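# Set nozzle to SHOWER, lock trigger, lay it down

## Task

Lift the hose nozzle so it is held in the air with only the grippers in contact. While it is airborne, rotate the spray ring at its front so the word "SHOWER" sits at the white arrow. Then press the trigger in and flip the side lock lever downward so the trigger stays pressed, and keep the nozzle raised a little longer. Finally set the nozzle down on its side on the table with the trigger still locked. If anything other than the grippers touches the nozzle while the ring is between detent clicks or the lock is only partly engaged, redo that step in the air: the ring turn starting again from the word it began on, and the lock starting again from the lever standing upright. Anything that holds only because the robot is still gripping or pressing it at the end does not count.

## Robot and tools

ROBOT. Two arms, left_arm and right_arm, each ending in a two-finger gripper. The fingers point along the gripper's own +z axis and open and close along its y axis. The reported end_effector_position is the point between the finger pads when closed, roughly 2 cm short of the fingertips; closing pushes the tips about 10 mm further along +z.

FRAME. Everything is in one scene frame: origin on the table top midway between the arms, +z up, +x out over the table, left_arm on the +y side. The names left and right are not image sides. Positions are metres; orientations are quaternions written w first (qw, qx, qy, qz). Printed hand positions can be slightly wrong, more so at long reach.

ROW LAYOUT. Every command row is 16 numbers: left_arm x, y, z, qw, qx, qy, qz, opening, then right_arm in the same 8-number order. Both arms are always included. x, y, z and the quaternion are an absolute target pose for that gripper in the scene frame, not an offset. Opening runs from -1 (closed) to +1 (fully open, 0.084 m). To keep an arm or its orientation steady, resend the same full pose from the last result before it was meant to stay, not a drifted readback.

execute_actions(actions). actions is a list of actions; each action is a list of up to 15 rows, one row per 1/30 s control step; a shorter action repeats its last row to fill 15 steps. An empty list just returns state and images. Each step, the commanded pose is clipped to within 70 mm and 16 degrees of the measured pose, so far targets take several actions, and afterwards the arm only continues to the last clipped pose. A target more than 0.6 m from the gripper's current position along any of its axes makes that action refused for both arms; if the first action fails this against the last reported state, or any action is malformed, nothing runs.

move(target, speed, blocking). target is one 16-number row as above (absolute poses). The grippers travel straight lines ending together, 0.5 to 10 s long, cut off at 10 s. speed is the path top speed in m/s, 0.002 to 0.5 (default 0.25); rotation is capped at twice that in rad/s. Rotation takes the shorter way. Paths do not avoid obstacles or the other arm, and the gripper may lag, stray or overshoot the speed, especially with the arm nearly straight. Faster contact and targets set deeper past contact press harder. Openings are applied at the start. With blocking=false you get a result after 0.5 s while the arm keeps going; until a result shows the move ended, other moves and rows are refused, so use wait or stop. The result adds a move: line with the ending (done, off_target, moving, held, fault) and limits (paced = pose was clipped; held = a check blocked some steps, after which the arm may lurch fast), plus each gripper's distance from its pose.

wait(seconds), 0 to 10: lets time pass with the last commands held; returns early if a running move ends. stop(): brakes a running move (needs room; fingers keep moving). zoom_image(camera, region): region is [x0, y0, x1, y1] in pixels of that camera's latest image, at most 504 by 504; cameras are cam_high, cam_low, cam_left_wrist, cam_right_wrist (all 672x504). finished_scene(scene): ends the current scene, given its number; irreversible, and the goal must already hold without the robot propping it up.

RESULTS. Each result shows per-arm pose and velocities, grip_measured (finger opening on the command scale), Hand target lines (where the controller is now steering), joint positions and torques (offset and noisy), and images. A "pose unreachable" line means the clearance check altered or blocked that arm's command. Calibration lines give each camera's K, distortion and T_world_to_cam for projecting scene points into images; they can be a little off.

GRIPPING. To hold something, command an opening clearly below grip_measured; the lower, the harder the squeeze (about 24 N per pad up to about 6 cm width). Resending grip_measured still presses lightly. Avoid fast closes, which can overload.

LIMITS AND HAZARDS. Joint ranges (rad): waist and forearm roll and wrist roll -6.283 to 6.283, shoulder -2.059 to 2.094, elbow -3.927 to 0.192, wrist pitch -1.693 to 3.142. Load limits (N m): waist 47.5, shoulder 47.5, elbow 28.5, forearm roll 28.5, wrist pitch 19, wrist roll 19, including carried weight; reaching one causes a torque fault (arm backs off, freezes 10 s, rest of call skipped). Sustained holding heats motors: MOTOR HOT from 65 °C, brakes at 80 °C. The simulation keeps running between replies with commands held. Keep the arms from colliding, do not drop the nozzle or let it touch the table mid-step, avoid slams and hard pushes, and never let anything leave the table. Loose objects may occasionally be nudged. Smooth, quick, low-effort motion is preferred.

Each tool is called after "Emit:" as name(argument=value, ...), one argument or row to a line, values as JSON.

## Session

Emit:
execute_actions(
  actions=[],
)

Scene clock: 0.00 s.
left_arm: end_effector_position=(+0.1526, +0.6427, +0.3748) grip_measured=+1.00 end_effector_quat_wxyz=(-0.017, +0.284, +0.959, +0.007) end_effector_velocity=(+0.000, -0.000, -0.000) end_effector_angular_velocity=(-0.000, +0.001, -0.001) | right_arm: end_effector_position=(+0.2393, -0.1493, +0.3224) grip_measured=+1.00 end_effector_quat_wxyz=(+0.059, +0.801, -0.595, +0.023) end_effector_velocity=(+0.000, +0.000, +0.001) end_effector_angular_velocity=(+0.002, -0.001, -0.000)
Joint positions: left_arm=[ 0.734 -0.54  -1.061  0.037  1.605 -1.748  0.084] | right_arm=[ 0.96  -0.643 -0.857 -0.066  1.608  2.033  0.084]
Joint velocities: left_arm=[-0.001 -0.     0.     0.     0.001  0.    -0.   ] | right_arm=[-0.     0.    -0.002  0.     0.     0.    -0.   ]
Joint torques (N m, as the arm reports them, + toward a larger angle): no reading
Motor temperatures (°C, as the motors report them): left_arm=[34 34 35 38 39 37] | right_arm=[34 34 36 31 36 36]
Hand target (left_arm): +0.153, +0.643, +0.375; -0.017, +0.284, +0.959, +0.007
Hand target (right_arm): +0.239, -0.149, +0.322; +0.059, +0.801, -0.595, +0.023
camera_calibration (this result's frames):
cam_left_wrist: T_world_to_cam=[[0.561414, 0.82731, 0.0193037, -0.596142], [0.827343, -0.560629, -0.0346171, 0.315947], [-0.0178169, 0.0354053, -0.999214, 0.486488], [0, 0, 0, 1]] pos_world=[0.0819535, 0.653099, 0.508551]
cam_right_wrist: T_world_to_cam=[[-0.953829, -0.295899, 0.0515256, 0.204914], [-0.30005, 0.946433, -0.119309, 0.323596], [-0.0134621, -0.129261, -0.991519, 0.432634], [0, 0, 0, 1]] pos_world=[0.298371, -0.189705, 0.457015]

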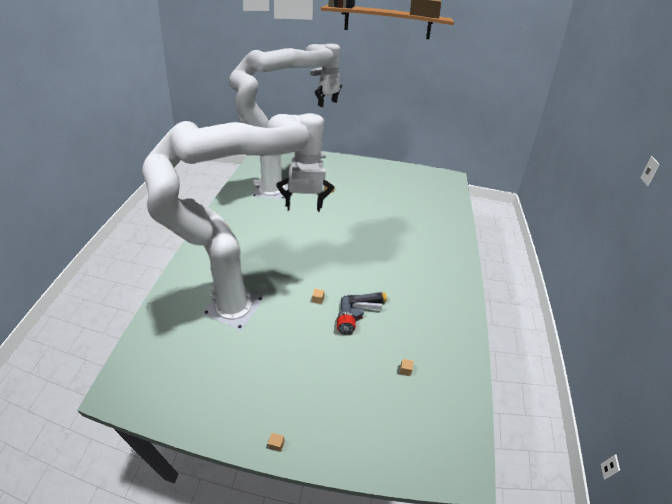

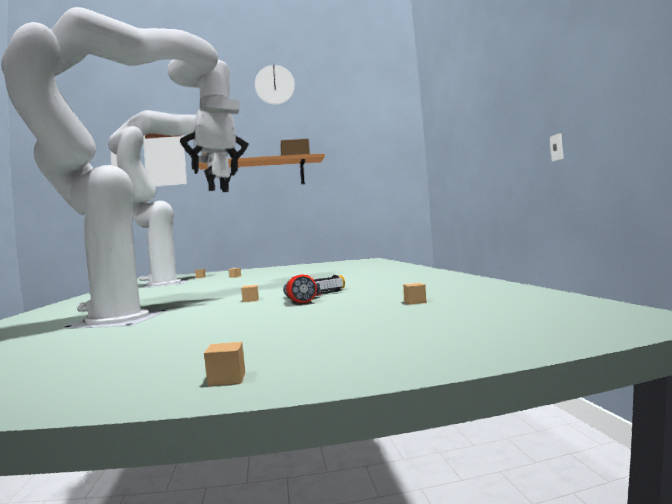

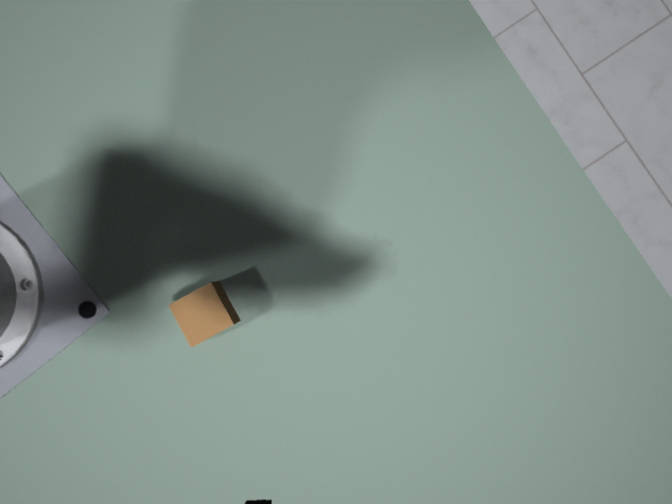

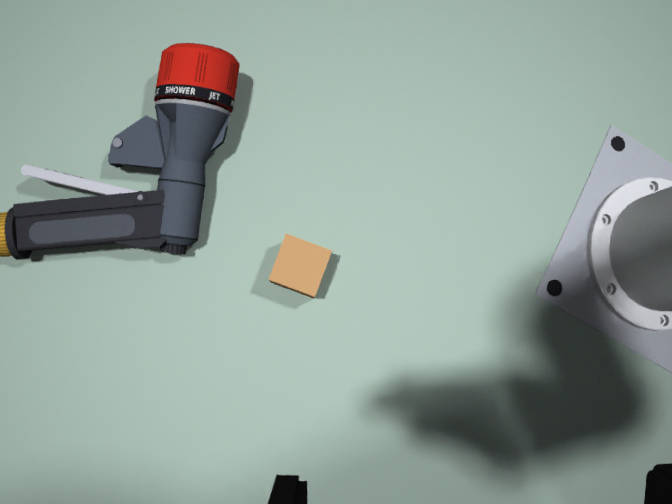

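Emit:
move(
  target=[0.39,0.22,0.29,-0.5,-0.5,-0.5,0.5,-1,0.47,-0.21,0.17,0,0.98,0.19,0,1],
  speed=0.3,
)

Scene clock: 4.63 s.
left_arm: end_effector_position=(+0.3894, +0.2200, +0.2898) grip_measured=-1.00 end_effector_quat_wxyz=(+0.502, +0.499, +0.501, -0.498) end_effector_velocity=(+0.001, -0.003, -0.001) end_effector_angular_velocity=(-0.006, -0.001, -0.008) | right_arm: end_effector_position=(+0.4702, -0.2090, +0.1706) grip_measured=+1.00 end_effector_quat_wxyz=(+0.001, +0.982, +0.190, +0.000) end_effector_velocity=(+0.000, -0.000, -0.001) end_effector_angular_velocity=(+0.002, +0.004, +0.005)
Joint positions: left_arm=[ 0.08   0.179 -0.947 -1.458  1.679 -0.76   0.   ] | right_arm=[ 0.456 -0.015 -0.953 -0.002  0.968 -0.132  0.084]
Joint velocities: left_arm=[-0.006  0.013 -0.01  -0.002  0.006  0.004  0.   ] | right_arm=[-0.002  0.005 -0.003  0.004  0.001 -0.009  0.   ]
Joint torques (N m, as the arm reports them, + toward a larger angle): left_arm=[  1.69 -22.22 -10.4   -1.32   2.06  -0.44] | right_arm=[ -2.59 -25.66 -23.74  -0.6   -2.41  -0.11]
Motor temperatures (°C, as the motors report them): left_arm=[34 34 36 38 39 37] | right_arm=[34 34 37 31 36 36]
Hand target (left_arm): +0.390, +0.220, +0.290; +0.502, +0.499, +0.501, -0.499
Hand target (right_arm): +0.470, -0.209, +0.170; +0.000, +0.982, +0.190, +0.000
Off the commanded pose (left_arm): 0.001 m, 0 deg.
Off the commanded pose (right_arm): 0.001 m, 0 deg.
move: done
camera_calibration (this result's frames):
cam_left_wrist: T_world_to_cam=[[0.999528, 0.0234649, 0.0198262, -0.371651], [-0.0198829, 0.00218709, 0.9998, -0.213509], [0.0234168, -0.999722, 0.00265261, 0.34214], [0, 0, 0, 1]] pos_world=[0.359218, 0.351233, 0.219927]
cam_right_wrist: T_world_to_cam=[[0.382602, -0.92379, -0.0151139, -0.333015], [-0.923882, -0.382404, -0.0144306, 0.429006], [0.00755125, 0.0194847, -0.999782, 0.300193], [0, 0, 0, 1]] pos_world=[0.521496, -0.149431, 0.301285]

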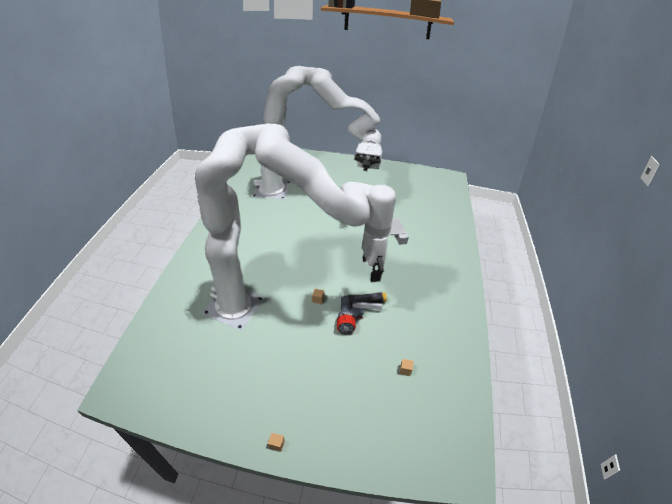

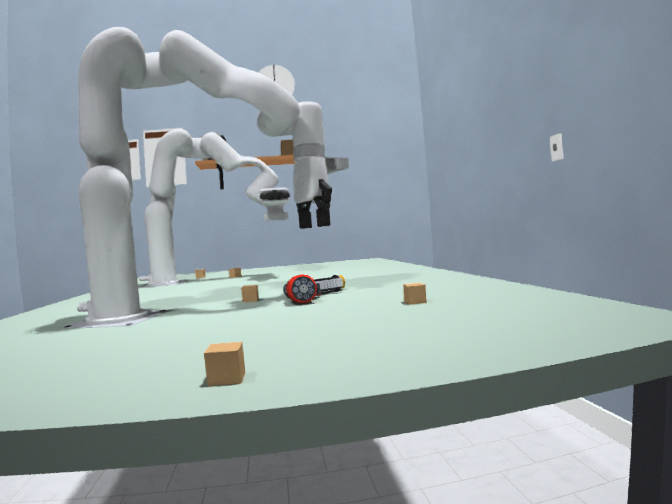

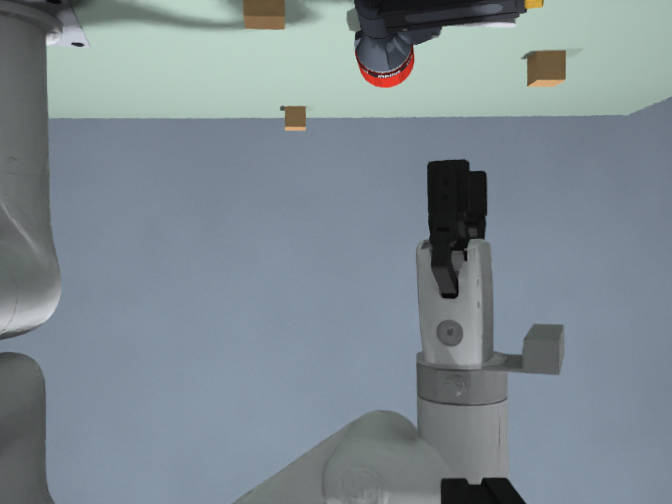

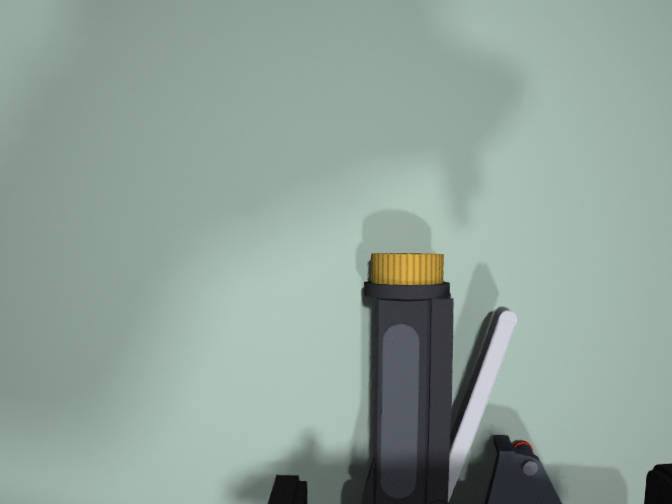

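Emit:
move(
  target=[0.39,0.22,0.29,-0.5,-0.5,-0.5,0.5,-1,0.486,-0.207,0.03,0,0.98,0.19,0,1],
  speed=0.1,
)

Emit:
execute_actions(
  actions=[
    [[0.39,0.22,0.29,-0.5,-0.5,-0.5,0.5,-1,0.486,-0.207,0.03,0,0.98,0.19,0,0.45]],
    [[0.39,0.22,0.29,-0.5,-0.5,-0.5,0.5,-1,0.486,-0.207,0.03,0,0.98,0.19,0,0]],
    [[0.39,0.22,0.29,-0.5,-0.5,-0.5,0.5,-1,0.486,-0.207,0.03,0,0.98,0.19,0,-1]],
  ],
)

Emit:
zoom_image(
  camera="cam_low",
  region=[260, 220, 380, 310],
)

Scene clock: 7.73 s.
left_arm: end_effector_position=(+0.3900, +0.2200, +0.2900) grip_measured=-1.00 end_effector_quat_wxyz=(+0.500, +0.500, +0.500, -0.500) end_effector_velocity=(+0.000, +0.000, +0.000) end_effector_angular_velocity=(+0.000, -0.000, +0.000) | right_arm: end_effector_position=(+0.4863, -0.2068, +0.0305) grip_measured=+1.00 end_effector_quat_wxyz=(-0.000, +0.982, +0.190, +0.000) end_effector_velocity=(+0.001, +0.000, -0.002) end_effector_angular_velocity=(+0.000, +0.000, -0.000)
Joint positions: left_arm=[ 0.08   0.185 -0.955 -1.454  1.683 -0.763  0.   ] | right_arm=[ 0.452  0.303 -0.896  0.     0.593 -0.138  0.084]
Joint velocities: left_arm=[ 0.  0. -0.  0. -0. -0.  0.] | right_arm=[-0.     0.007 -0.002  0.    -0.004  0.    -0.   ]
Joint torques (N m, as the arm reports them, + toward a larger angle): left_arm=[  1.79 -22.33 -10.48  -1.31   2.04  -0.34] | right_arm=[ -2.82 -30.73 -19.83  -0.68  -2.39  -0.46]
Motor temperatures (°C, as the motors report them): left_arm=[34 34 37 38 39 37] | right_arm=[34 35 38 31 36 36]
Hand target (left_arm): +0.390, +0.220, +0.290; +0.500, +0.500, +0.500, -0.500
Hand target (right_arm): +0.486, -0.207, +0.030; -0.000, +0.982, +0.190, -0.000
Off the commanded pose (left_arm): 0.000 m, 0 deg.
Off the commanded pose (right_arm): 0.001 m, 0 deg.
move: done
camera_calibration (this result's frames):
cam_left_wrist: T_world_to_cam=[[0.999675, 0.0172558, 0.0187856, -0.370623], [-0.0188281, 0.00230428, 0.99982, -0.21418], [0.0172095, -0.999848, 0.00262842, 0.344542], [0, 0, 0, 1]] pos_world=[0.360541, 0.351379, 0.220199]
cam_right_wrist: T_world_to_cam=[[0.383022, -0.923593, -0.0164276, -0.339401], [-0.923713, -0.382817, -0.0143503, 0.442521], [0.00696506, 0.0206708, -0.999762, 0.160483], [0, 0, 0, 1]] pos_world=[0.537643, -0.147381, 0.16122]

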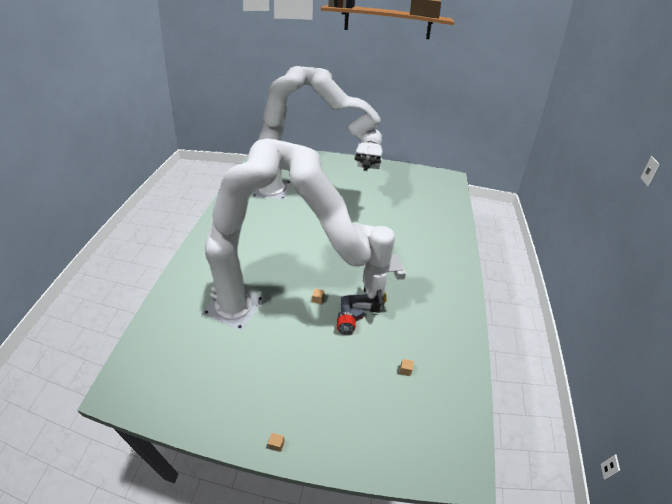

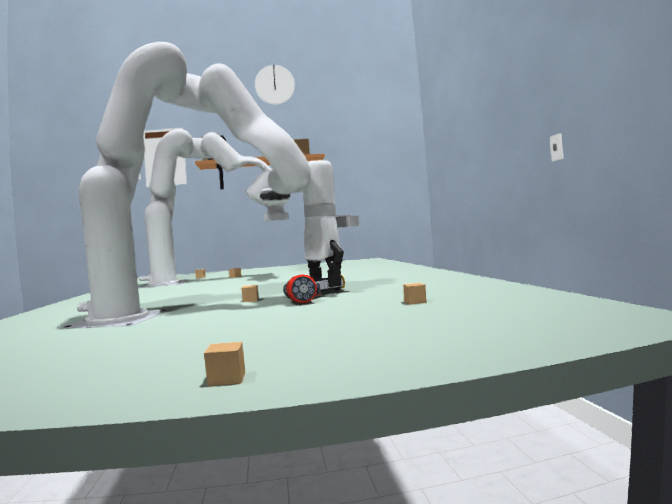

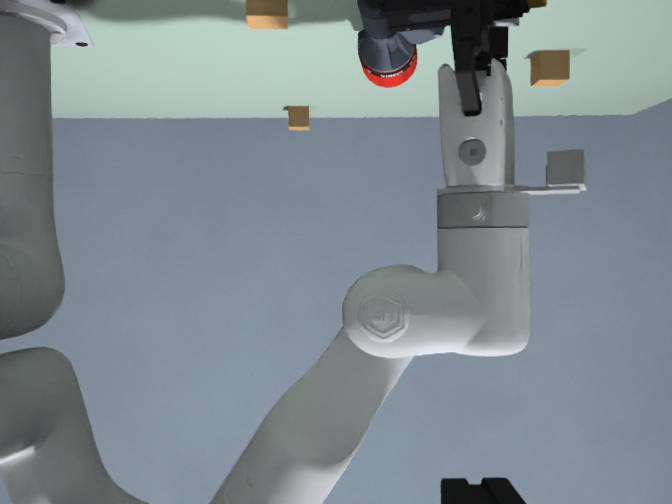

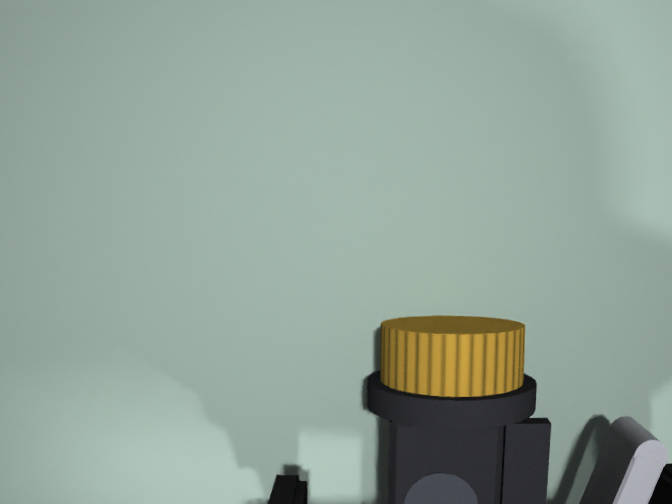

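Scene clock: 9.23 s.
left_arm: end_effector_position=(+0.3900, +0.2200, +0.2900) grip_measured=-1.00 end_effector_quat_wxyz=(+0.500, +0.500, +0.500, -0.500) end_effector_velocity=(+0.000, +0.000, +0.000) end_effector_angular_velocity=(-0.001, -0.001, -0.000) | right_arm: end_effector_position=(+0.4864, -0.2068, +0.0305) grip_measured=-0.12 end_effector_quat_wxyz=(-0.000, +0.982, +0.190, +0.001) end_effector_velocity=(+0.000, -0.000, -0.000) end_effector_angular_velocity=(-0.000, +0.000, +0.000)
Joint positions: left_arm=[ 0.08   0.185 -0.955 -1.454  1.683 -0.763  0.   ] | right_arm=[ 0.452  0.303 -0.895  0.     0.591 -0.138  0.039]
Joint velocities: left_arm=[ 0.    -0.    -0.    -0.     0.001  0.     0.   ] | right_arm=[ 0.     0.001 -0.    -0.    -0.    -0.     0.   ]
Joint torques (N m, as the arm reports them, + toward a larger angle): left_arm=[  1.69 -22.42 -10.32  -1.42   2.02  -0.44] | right_arm=[ -3.98 -21.52 -13.35  -0.85  -1.26  -0.44]
Motor temperatures (°C, as the motors report them): left_arm=[34 34 37 38 39 37] | right_arm=[34 35 38 31 36 36]
Hand target (left_arm): +0.390, +0.220, +0.290; +0.500, +0.500, +0.500, -0.500
Hand target (right_arm): +0.486, -0.207, +0.030; -0.000, +0.982, +0.190, -0.000
Off the commanded pose (left_arm): 0.000 m, 0 deg.
Off the commanded pose (right_arm): 0.001 m, 0 deg.
camera_calibration (this result's frames):
cam_left_wrist: T_world_to_cam=[[0.999675, 0.017245, 0.0187706, -0.370615], [-0.0188127, 0.0022811, 0.99982, -0.214178], [0.0171991, -0.999849, 0.00260478, 0.344558], [0, 0, 0, 1]] pos_world=[0.360539, 0.351386, 0.220198]
cam_right_wrist: T_world_to_cam=[[0.383098, -0.923564, -0.0162906, -0.339457], [-0.923675, -0.382876, -0.0151718, 0.442636], [0.00777485, 0.0208595, -0.999752, 0.160098], [0, 0, 0, 1]] pos_world=[0.537652, -0.147375, 0.161244]

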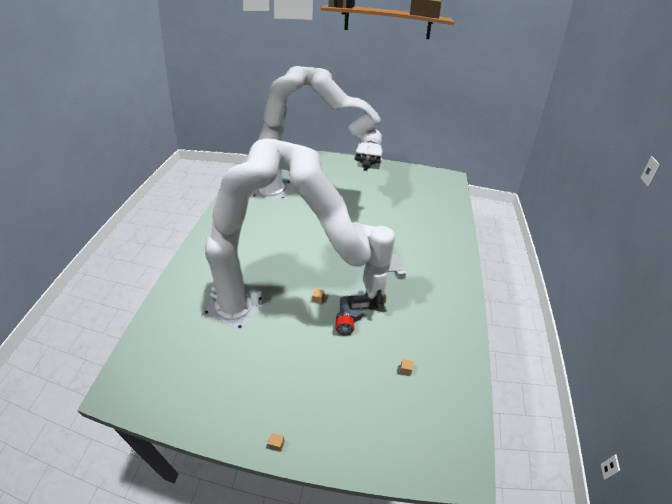

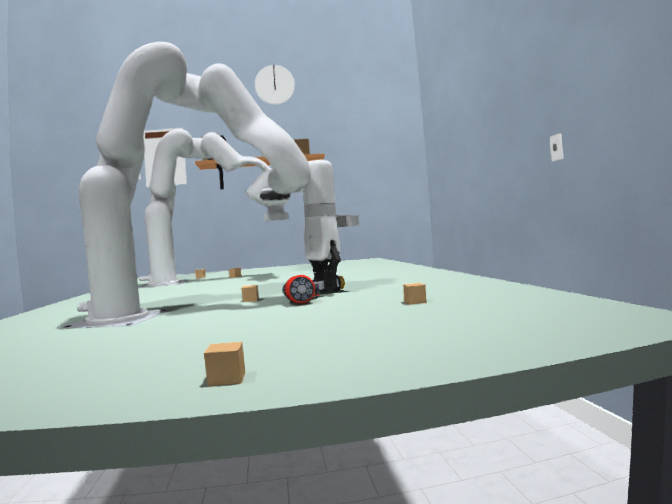

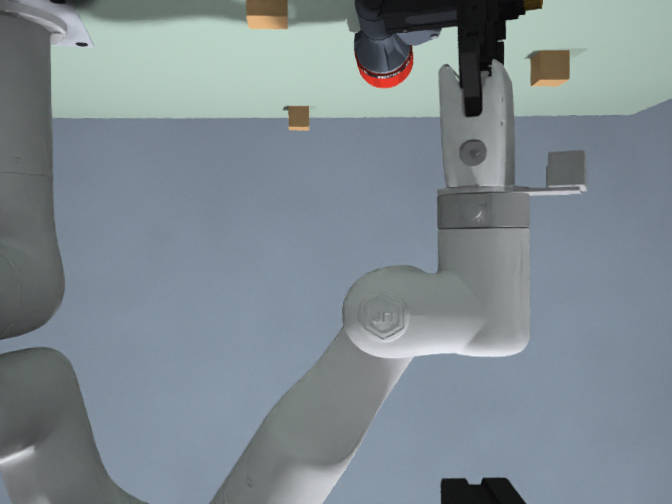

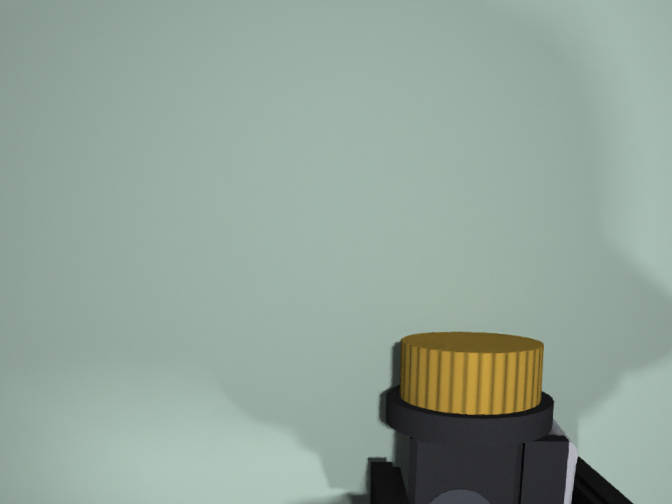

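Region (260, 220, 380, 310) of cam_low's 672x504 image, scaled by 4.200, with more detail than that image has; it fills the top 378 rows of this view, and the rest is white.

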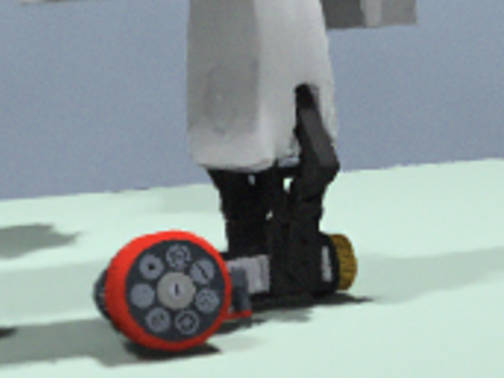

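Emit:
move(
  target=[0.39,0.22,0.29,-0.5,-0.5,-0.5,0.5,-1,0.47,-0.2,0.12,0,0.98,0.19,0,-1],
  speed=0.12,
)

Emit:
move(
  target=[0.415,0.11,0.19,-0.702,-0.702,0.08,-0.08,1,0.33,-0.14,0.2,0,-0.13,0.99,0,-1],
  speed=0.3,
)

Scene clock: 12.00 s.
left_arm: end_effector_position=(+0.3900, +0.2200, +0.2900) grip_measured=-1.00 end_effector_quat_wxyz=(+0.500, +0.500, +0.500, -0.500) end_effector_velocity=(-0.000, -0.000, +0.000) end_effector_angular_velocity=(-0.001, -0.000, -0.001) | right_arm: end_effector_position=(+0.4697, -0.2002, +0.1194) grip_measured=-0.17 end_effector_quat_wxyz=(+0.000, +0.982, +0.190, -0.000) end_effector_velocity=(+0.001, +0.001, +0.004) end_effector_angular_velocity=(+0.001, -0.004, -0.000)
Joint positions: left_arm=[ 0.08   0.185 -0.955 -1.454  1.683 -0.763  0.   ] | right_arm=[ 0.475  0.071 -0.895  0.     0.824 -0.114  0.036]
Joint velocities: left_arm=[-0.001  0.    -0.    -0.     0.001  0.     0.   ] | right_arm=[ 0.001 -0.007 -0.003 -0.     0.006  0.001 -0.   ]
Joint torques (N m, as the arm reports them, + toward a larger angle): left_arm=[  1.63 -22.38 -10.27  -1.43   2.05  -0.41] | right_arm=[ -2.6  -28.61 -24.09  -0.63  -2.34  -0.21]
Motor temperatures (°C, as the motors report them): left_arm=[34 34 37 38 39 37] | right_arm=[34 35 38 31 36 36]
Hand target (left_arm): +0.390, +0.220, +0.290; +0.500, +0.500, +0.500, -0.500
Hand target (right_arm): +0.470, -0.200, +0.120; -0.000, +0.982, +0.190, +0.000
Off the commanded pose (left_arm): 0.000 m, 0 deg.
Off the commanded pose (right_arm): 0.001 m, 0 deg.
move: done
camera_calibration (this result's frames):
cam_left_wrist: T_world_to_cam=[[0.999675, 0.0172451, 0.018771, -0.370615], [-0.0188131, 0.00228087, 0.99982, -0.214178], [0.0171991, -0.999849, 0.00260456, 0.344558], [0, 0, 0, 1]] pos_world=[0.360539, 0.351386, 0.220199]
cam_right_wrist: T_world_to_cam=[[0.382896, -0.923643, -0.0165682, -0.325354], [-0.923773, -0.382714, -0.0131605, 0.430925], [0.00581469, 0.0203443, -0.999776, 0.249803], [0, 0, 0, 1]] pos_world=[0.521201, -0.140672, 0.250028]

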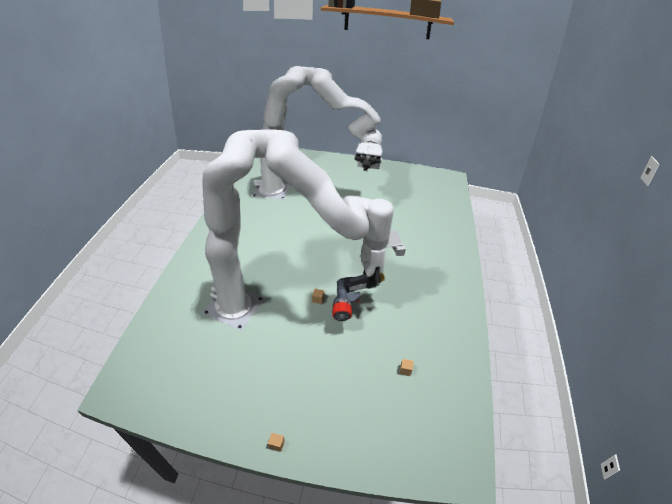

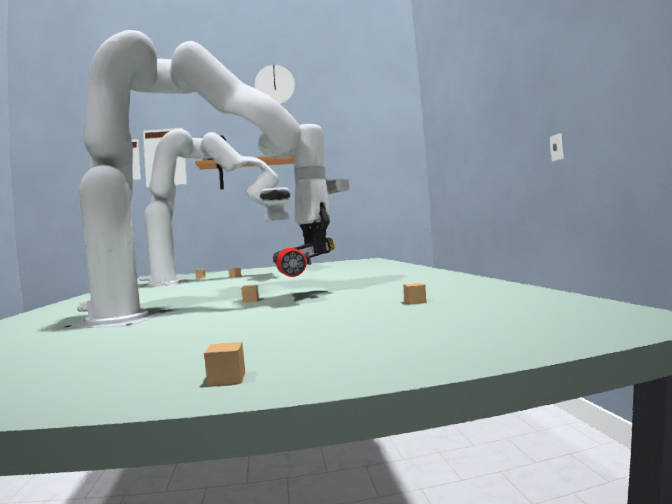

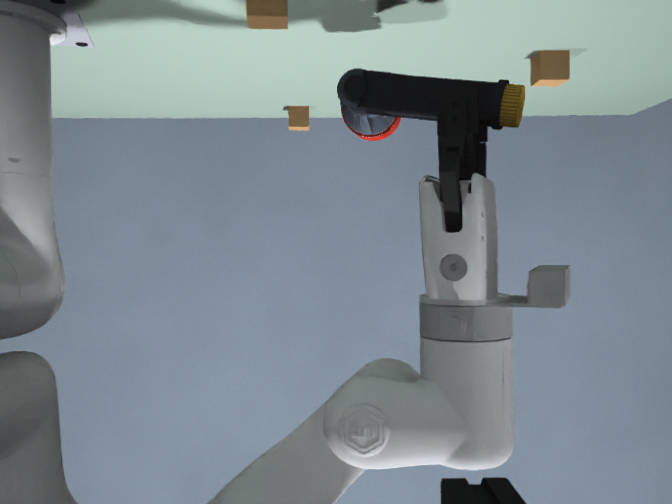

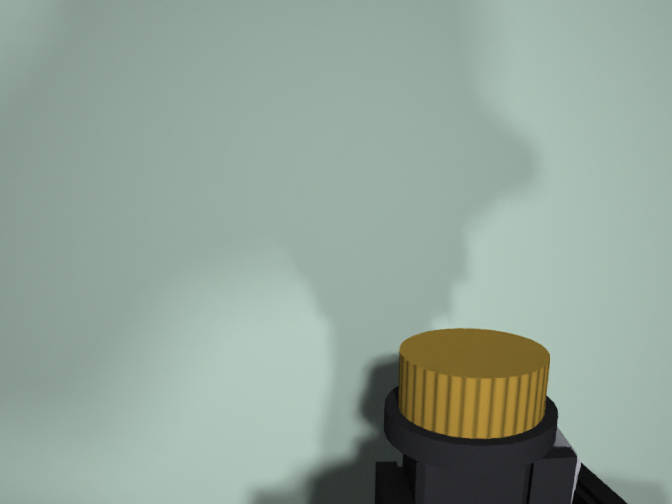

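Scene clock: 17.60 s.
left_arm: end_effector_position=(+0.4150, +0.1101, +0.1902) grip_measured=+1.00 end_effector_quat_wxyz=(+0.703, +0.703, -0.080, +0.080) end_effector_velocity=(+0.000, +0.000, -0.000) end_effector_angular_velocity=(-0.001, -0.006, +0.001) | right_arm: end_effector_position=(+0.3298, -0.1406, +0.1996) grip_measured=-0.17 end_effector_quat_wxyz=(-0.000, -0.130, +0.992, +0.000) end_effector_velocity=(-0.000, +0.001, +0.001) end_effector_angular_velocity=(+0.003, -0.000, +0.011)
Joint positions: left_arm=[-0.187  0.474 -1.061 -1.658  1.513  1.212  0.084] | right_arm=[ 0.751 -0.416 -0.65   0.     1.066 -2.857  0.036]
Joint velocities: left_arm=[ 0.     0.001 -0.    -0.001  0.     0.007  0.   ] | right_arm=[-0.    -0.002 -0.001  0.003  0.001 -0.013  0.   ]
Joint torques (N m, as the arm reports them, + toward a larger angle): left_arm=[  1.65 -26.32  -9.55  -1.01   2.14  -0.27] | right_arm=[ -2.48 -16.35 -26.14  -0.91  -2.71  -0.2 ]
Motor temperatures (°C, as the motors report them): left_arm=[34 34 38 38 39 37] | right_arm=[34 35 39 31 36 36]
Hand target (left_arm): +0.415, +0.110, +0.190; +0.703, +0.703, -0.080, +0.080
Hand target (right_arm): +0.330, -0.141, +0.200; -0.000, -0.130, +0.991, +0.000
Off the commanded pose (left_arm): 0.000 m, 0 deg.
Off the commanded pose (right_arm): 0.001 m, 0 deg.
move: done
camera_calibration (this result's frames):
cam_left_wrist: T_world_to_cam=[[-0.242686, 0.0172959, 0.969951, -0.057182], [-0.970081, 0.00271281, -0.242766, 0.517387], [-0.00683016, -0.999847, 0.0161201, 0.241928], [0, 0, 0, 1]] pos_world=[0.489682, 0.241476, 0.177168]
cam_right_wrist: T_world_to_cam=[[-0.266688, 0.963645, -0.0163007, 0.264061], [0.963741, 0.26648, -0.0138451, -0.205537], [-0.00899792, -0.019402, -0.999771, 0.328899], [0, 0, 0, 1]] pos_world=[0.271466, -0.193309, 0.330282]

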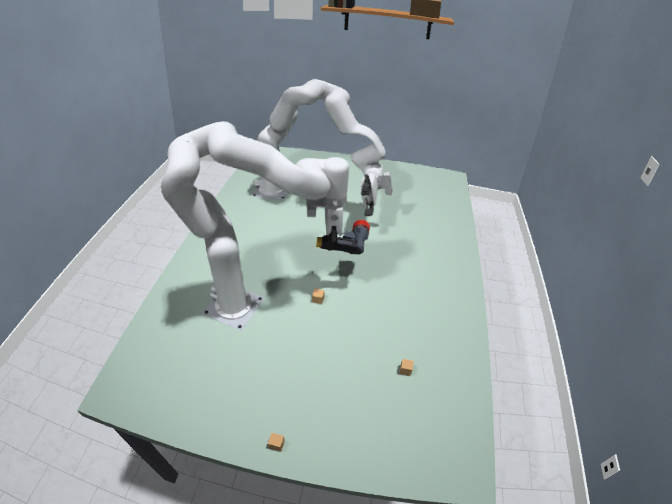

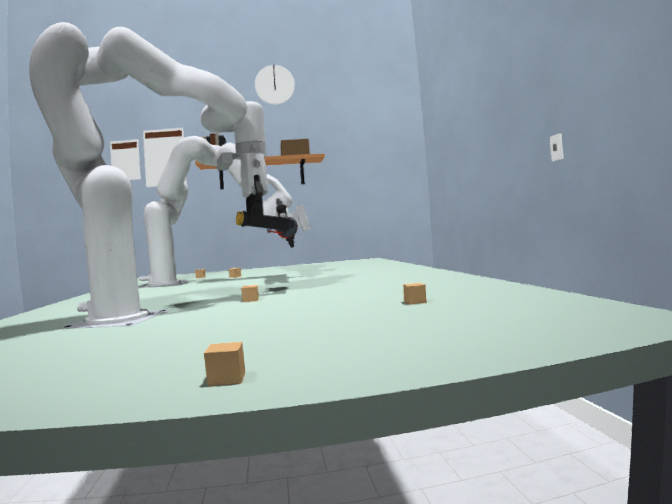

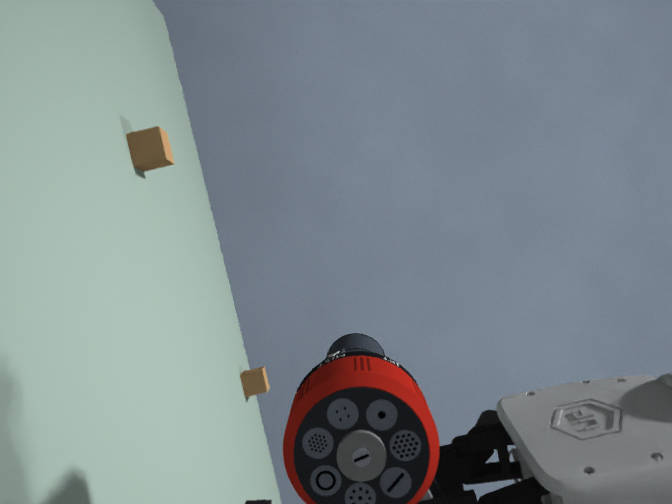

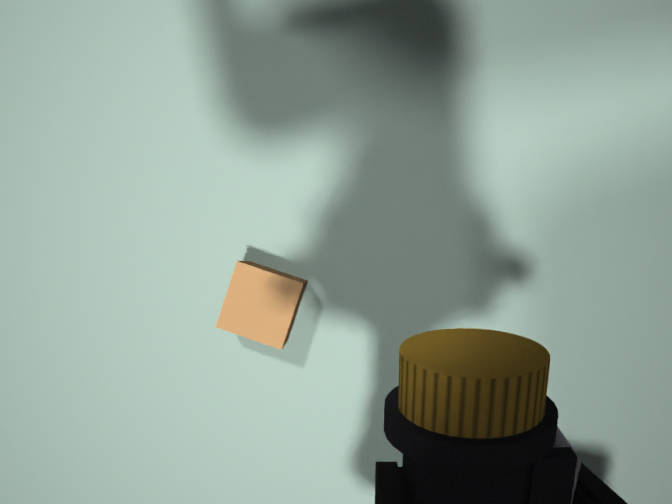

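Emit:
move(
  target=[0.416,0.03,0.165,-0.702,-0.702,0.08,-0.08,1,0.33,-0.14,0.2,0,-0.13,0.99,0,-1],
  speed=0.1,
)

Emit:
zoom_image(
  camera="cam_high",
  region=[310, 180, 410, 260],
)

Scene clock: 19.97 s.
left_arm: end_effector_position=(+0.4160, +0.0304, +0.1652) grip_measured=+1.00 end_effector_quat_wxyz=(+0.703, +0.703, -0.080, +0.080) end_effector_velocity=(+0.001, -0.002, -0.001) end_effector_angular_velocity=(+0.000, +0.000, +0.001) | right_arm: end_effector_position=(+0.3300, -0.1400, +0.2000) grip_measured=-0.17 end_effector_quat_wxyz=(-0.000, -0.130, +0.991, +0.000) end_effector_velocity=(-0.000, -0.000, -0.000) end_effector_angular_velocity=(-0.000, +0.001, -0.000)
Joint positions: left_arm=[-0.364  0.577 -1.147 -1.81   1.42   1.246  0.084] | right_arm=[ 0.752 -0.414 -0.653  0.     1.067 -2.857  0.036]
Joint velocities: left_arm=[-0.004  0.005 -0.006 -0.004 -0.003  0.     0.   ] | right_arm=[ 0.  0.  0.  0. -0.  0. -0.]
Joint torques (N m, as the arm reports them, + toward a larger angle): left_arm=[  1.58 -28.58  -9.44  -0.88   2.26  -0.36] | right_arm=[ -1.96 -16.12 -26.32  -0.84  -2.46  -0.25]
Motor temperatures (°C, as the motors report them): left_arm=[34 34 38 38 39 37] | right_arm=[34 35 40 31 36 36]
Hand target (left_arm): +0.416, +0.030, +0.165; +0.703, +0.702, -0.080, +0.080
Hand target (right_arm): +0.330, -0.140, +0.200; -0.000, -0.130, +0.991, +0.000
Off the commanded pose (left_arm): 0.000 m, 0 deg.
Off the commanded pose (right_arm): 0.000 m, 0 deg.
move: done
camera_calibration (this result's frames):
cam_left_wrist: T_world_to_cam=[[-0.24327, 0.0173718, 0.969803, -0.0310784], [-0.969939, 0.00204402, -0.243341, 0.512602], [-0.00620957, -0.999847, 0.0163524, 0.162325], [0, 0, 0, 1]] pos_world=[0.49064, 0.161792, 0.152223]
cam_right_wrist: T_world_to_cam=[[-0.267838, 0.963323, -0.0164657, 0.263955], [0.963423, 0.267629, -0.0138095, -0.205647], [-0.00889636, -0.0195621, -0.999769, 0.329228], [0, 0, 0, 1]] pos_world=[0.271751, -0.192796, 0.330658]

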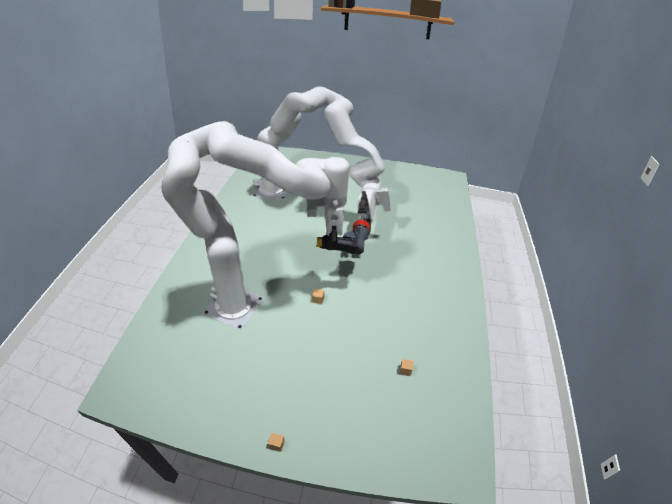

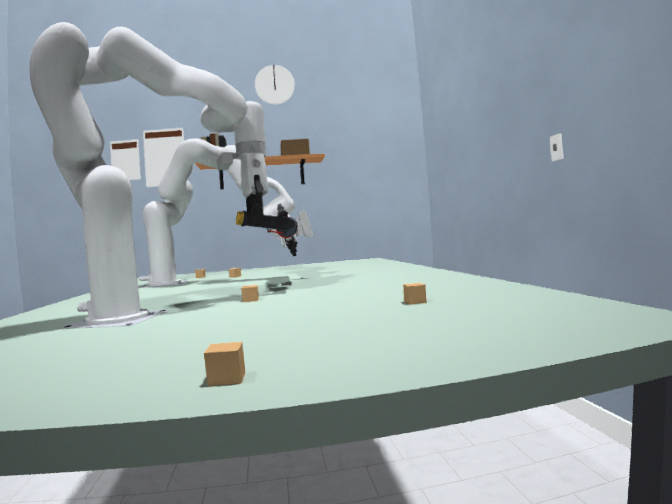

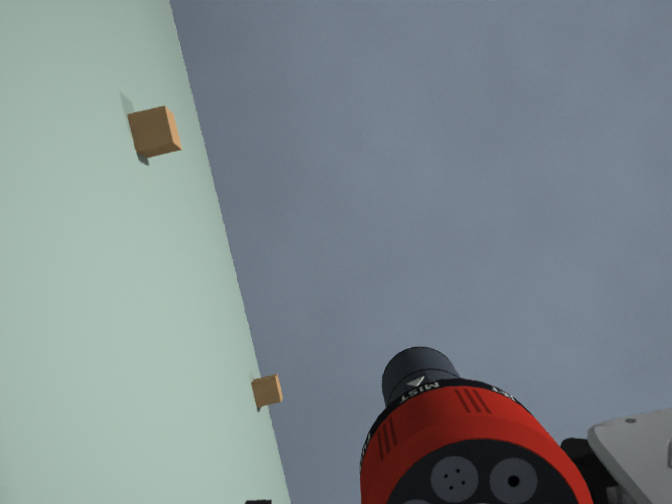

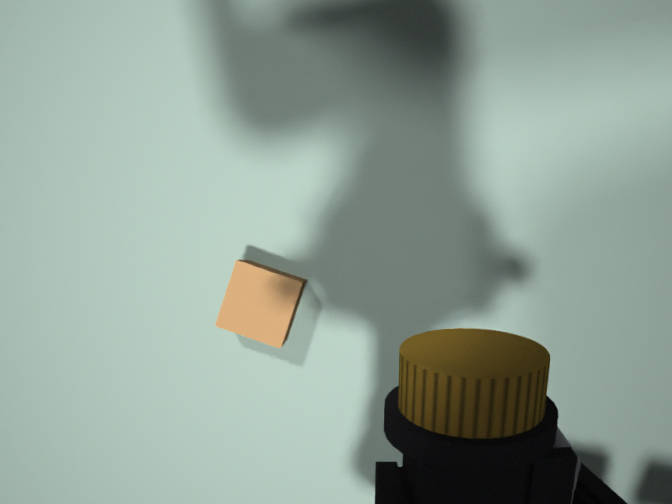

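Region (310, 180, 410, 260) of cam_high's 672x504 image, scaled by 5.040, with more detail than that image has; it fills the top 403 rows of this view, and the rest is white.

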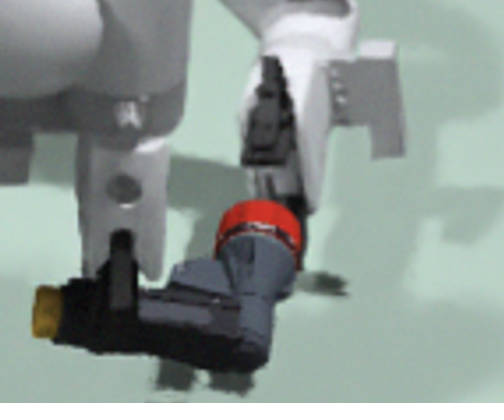

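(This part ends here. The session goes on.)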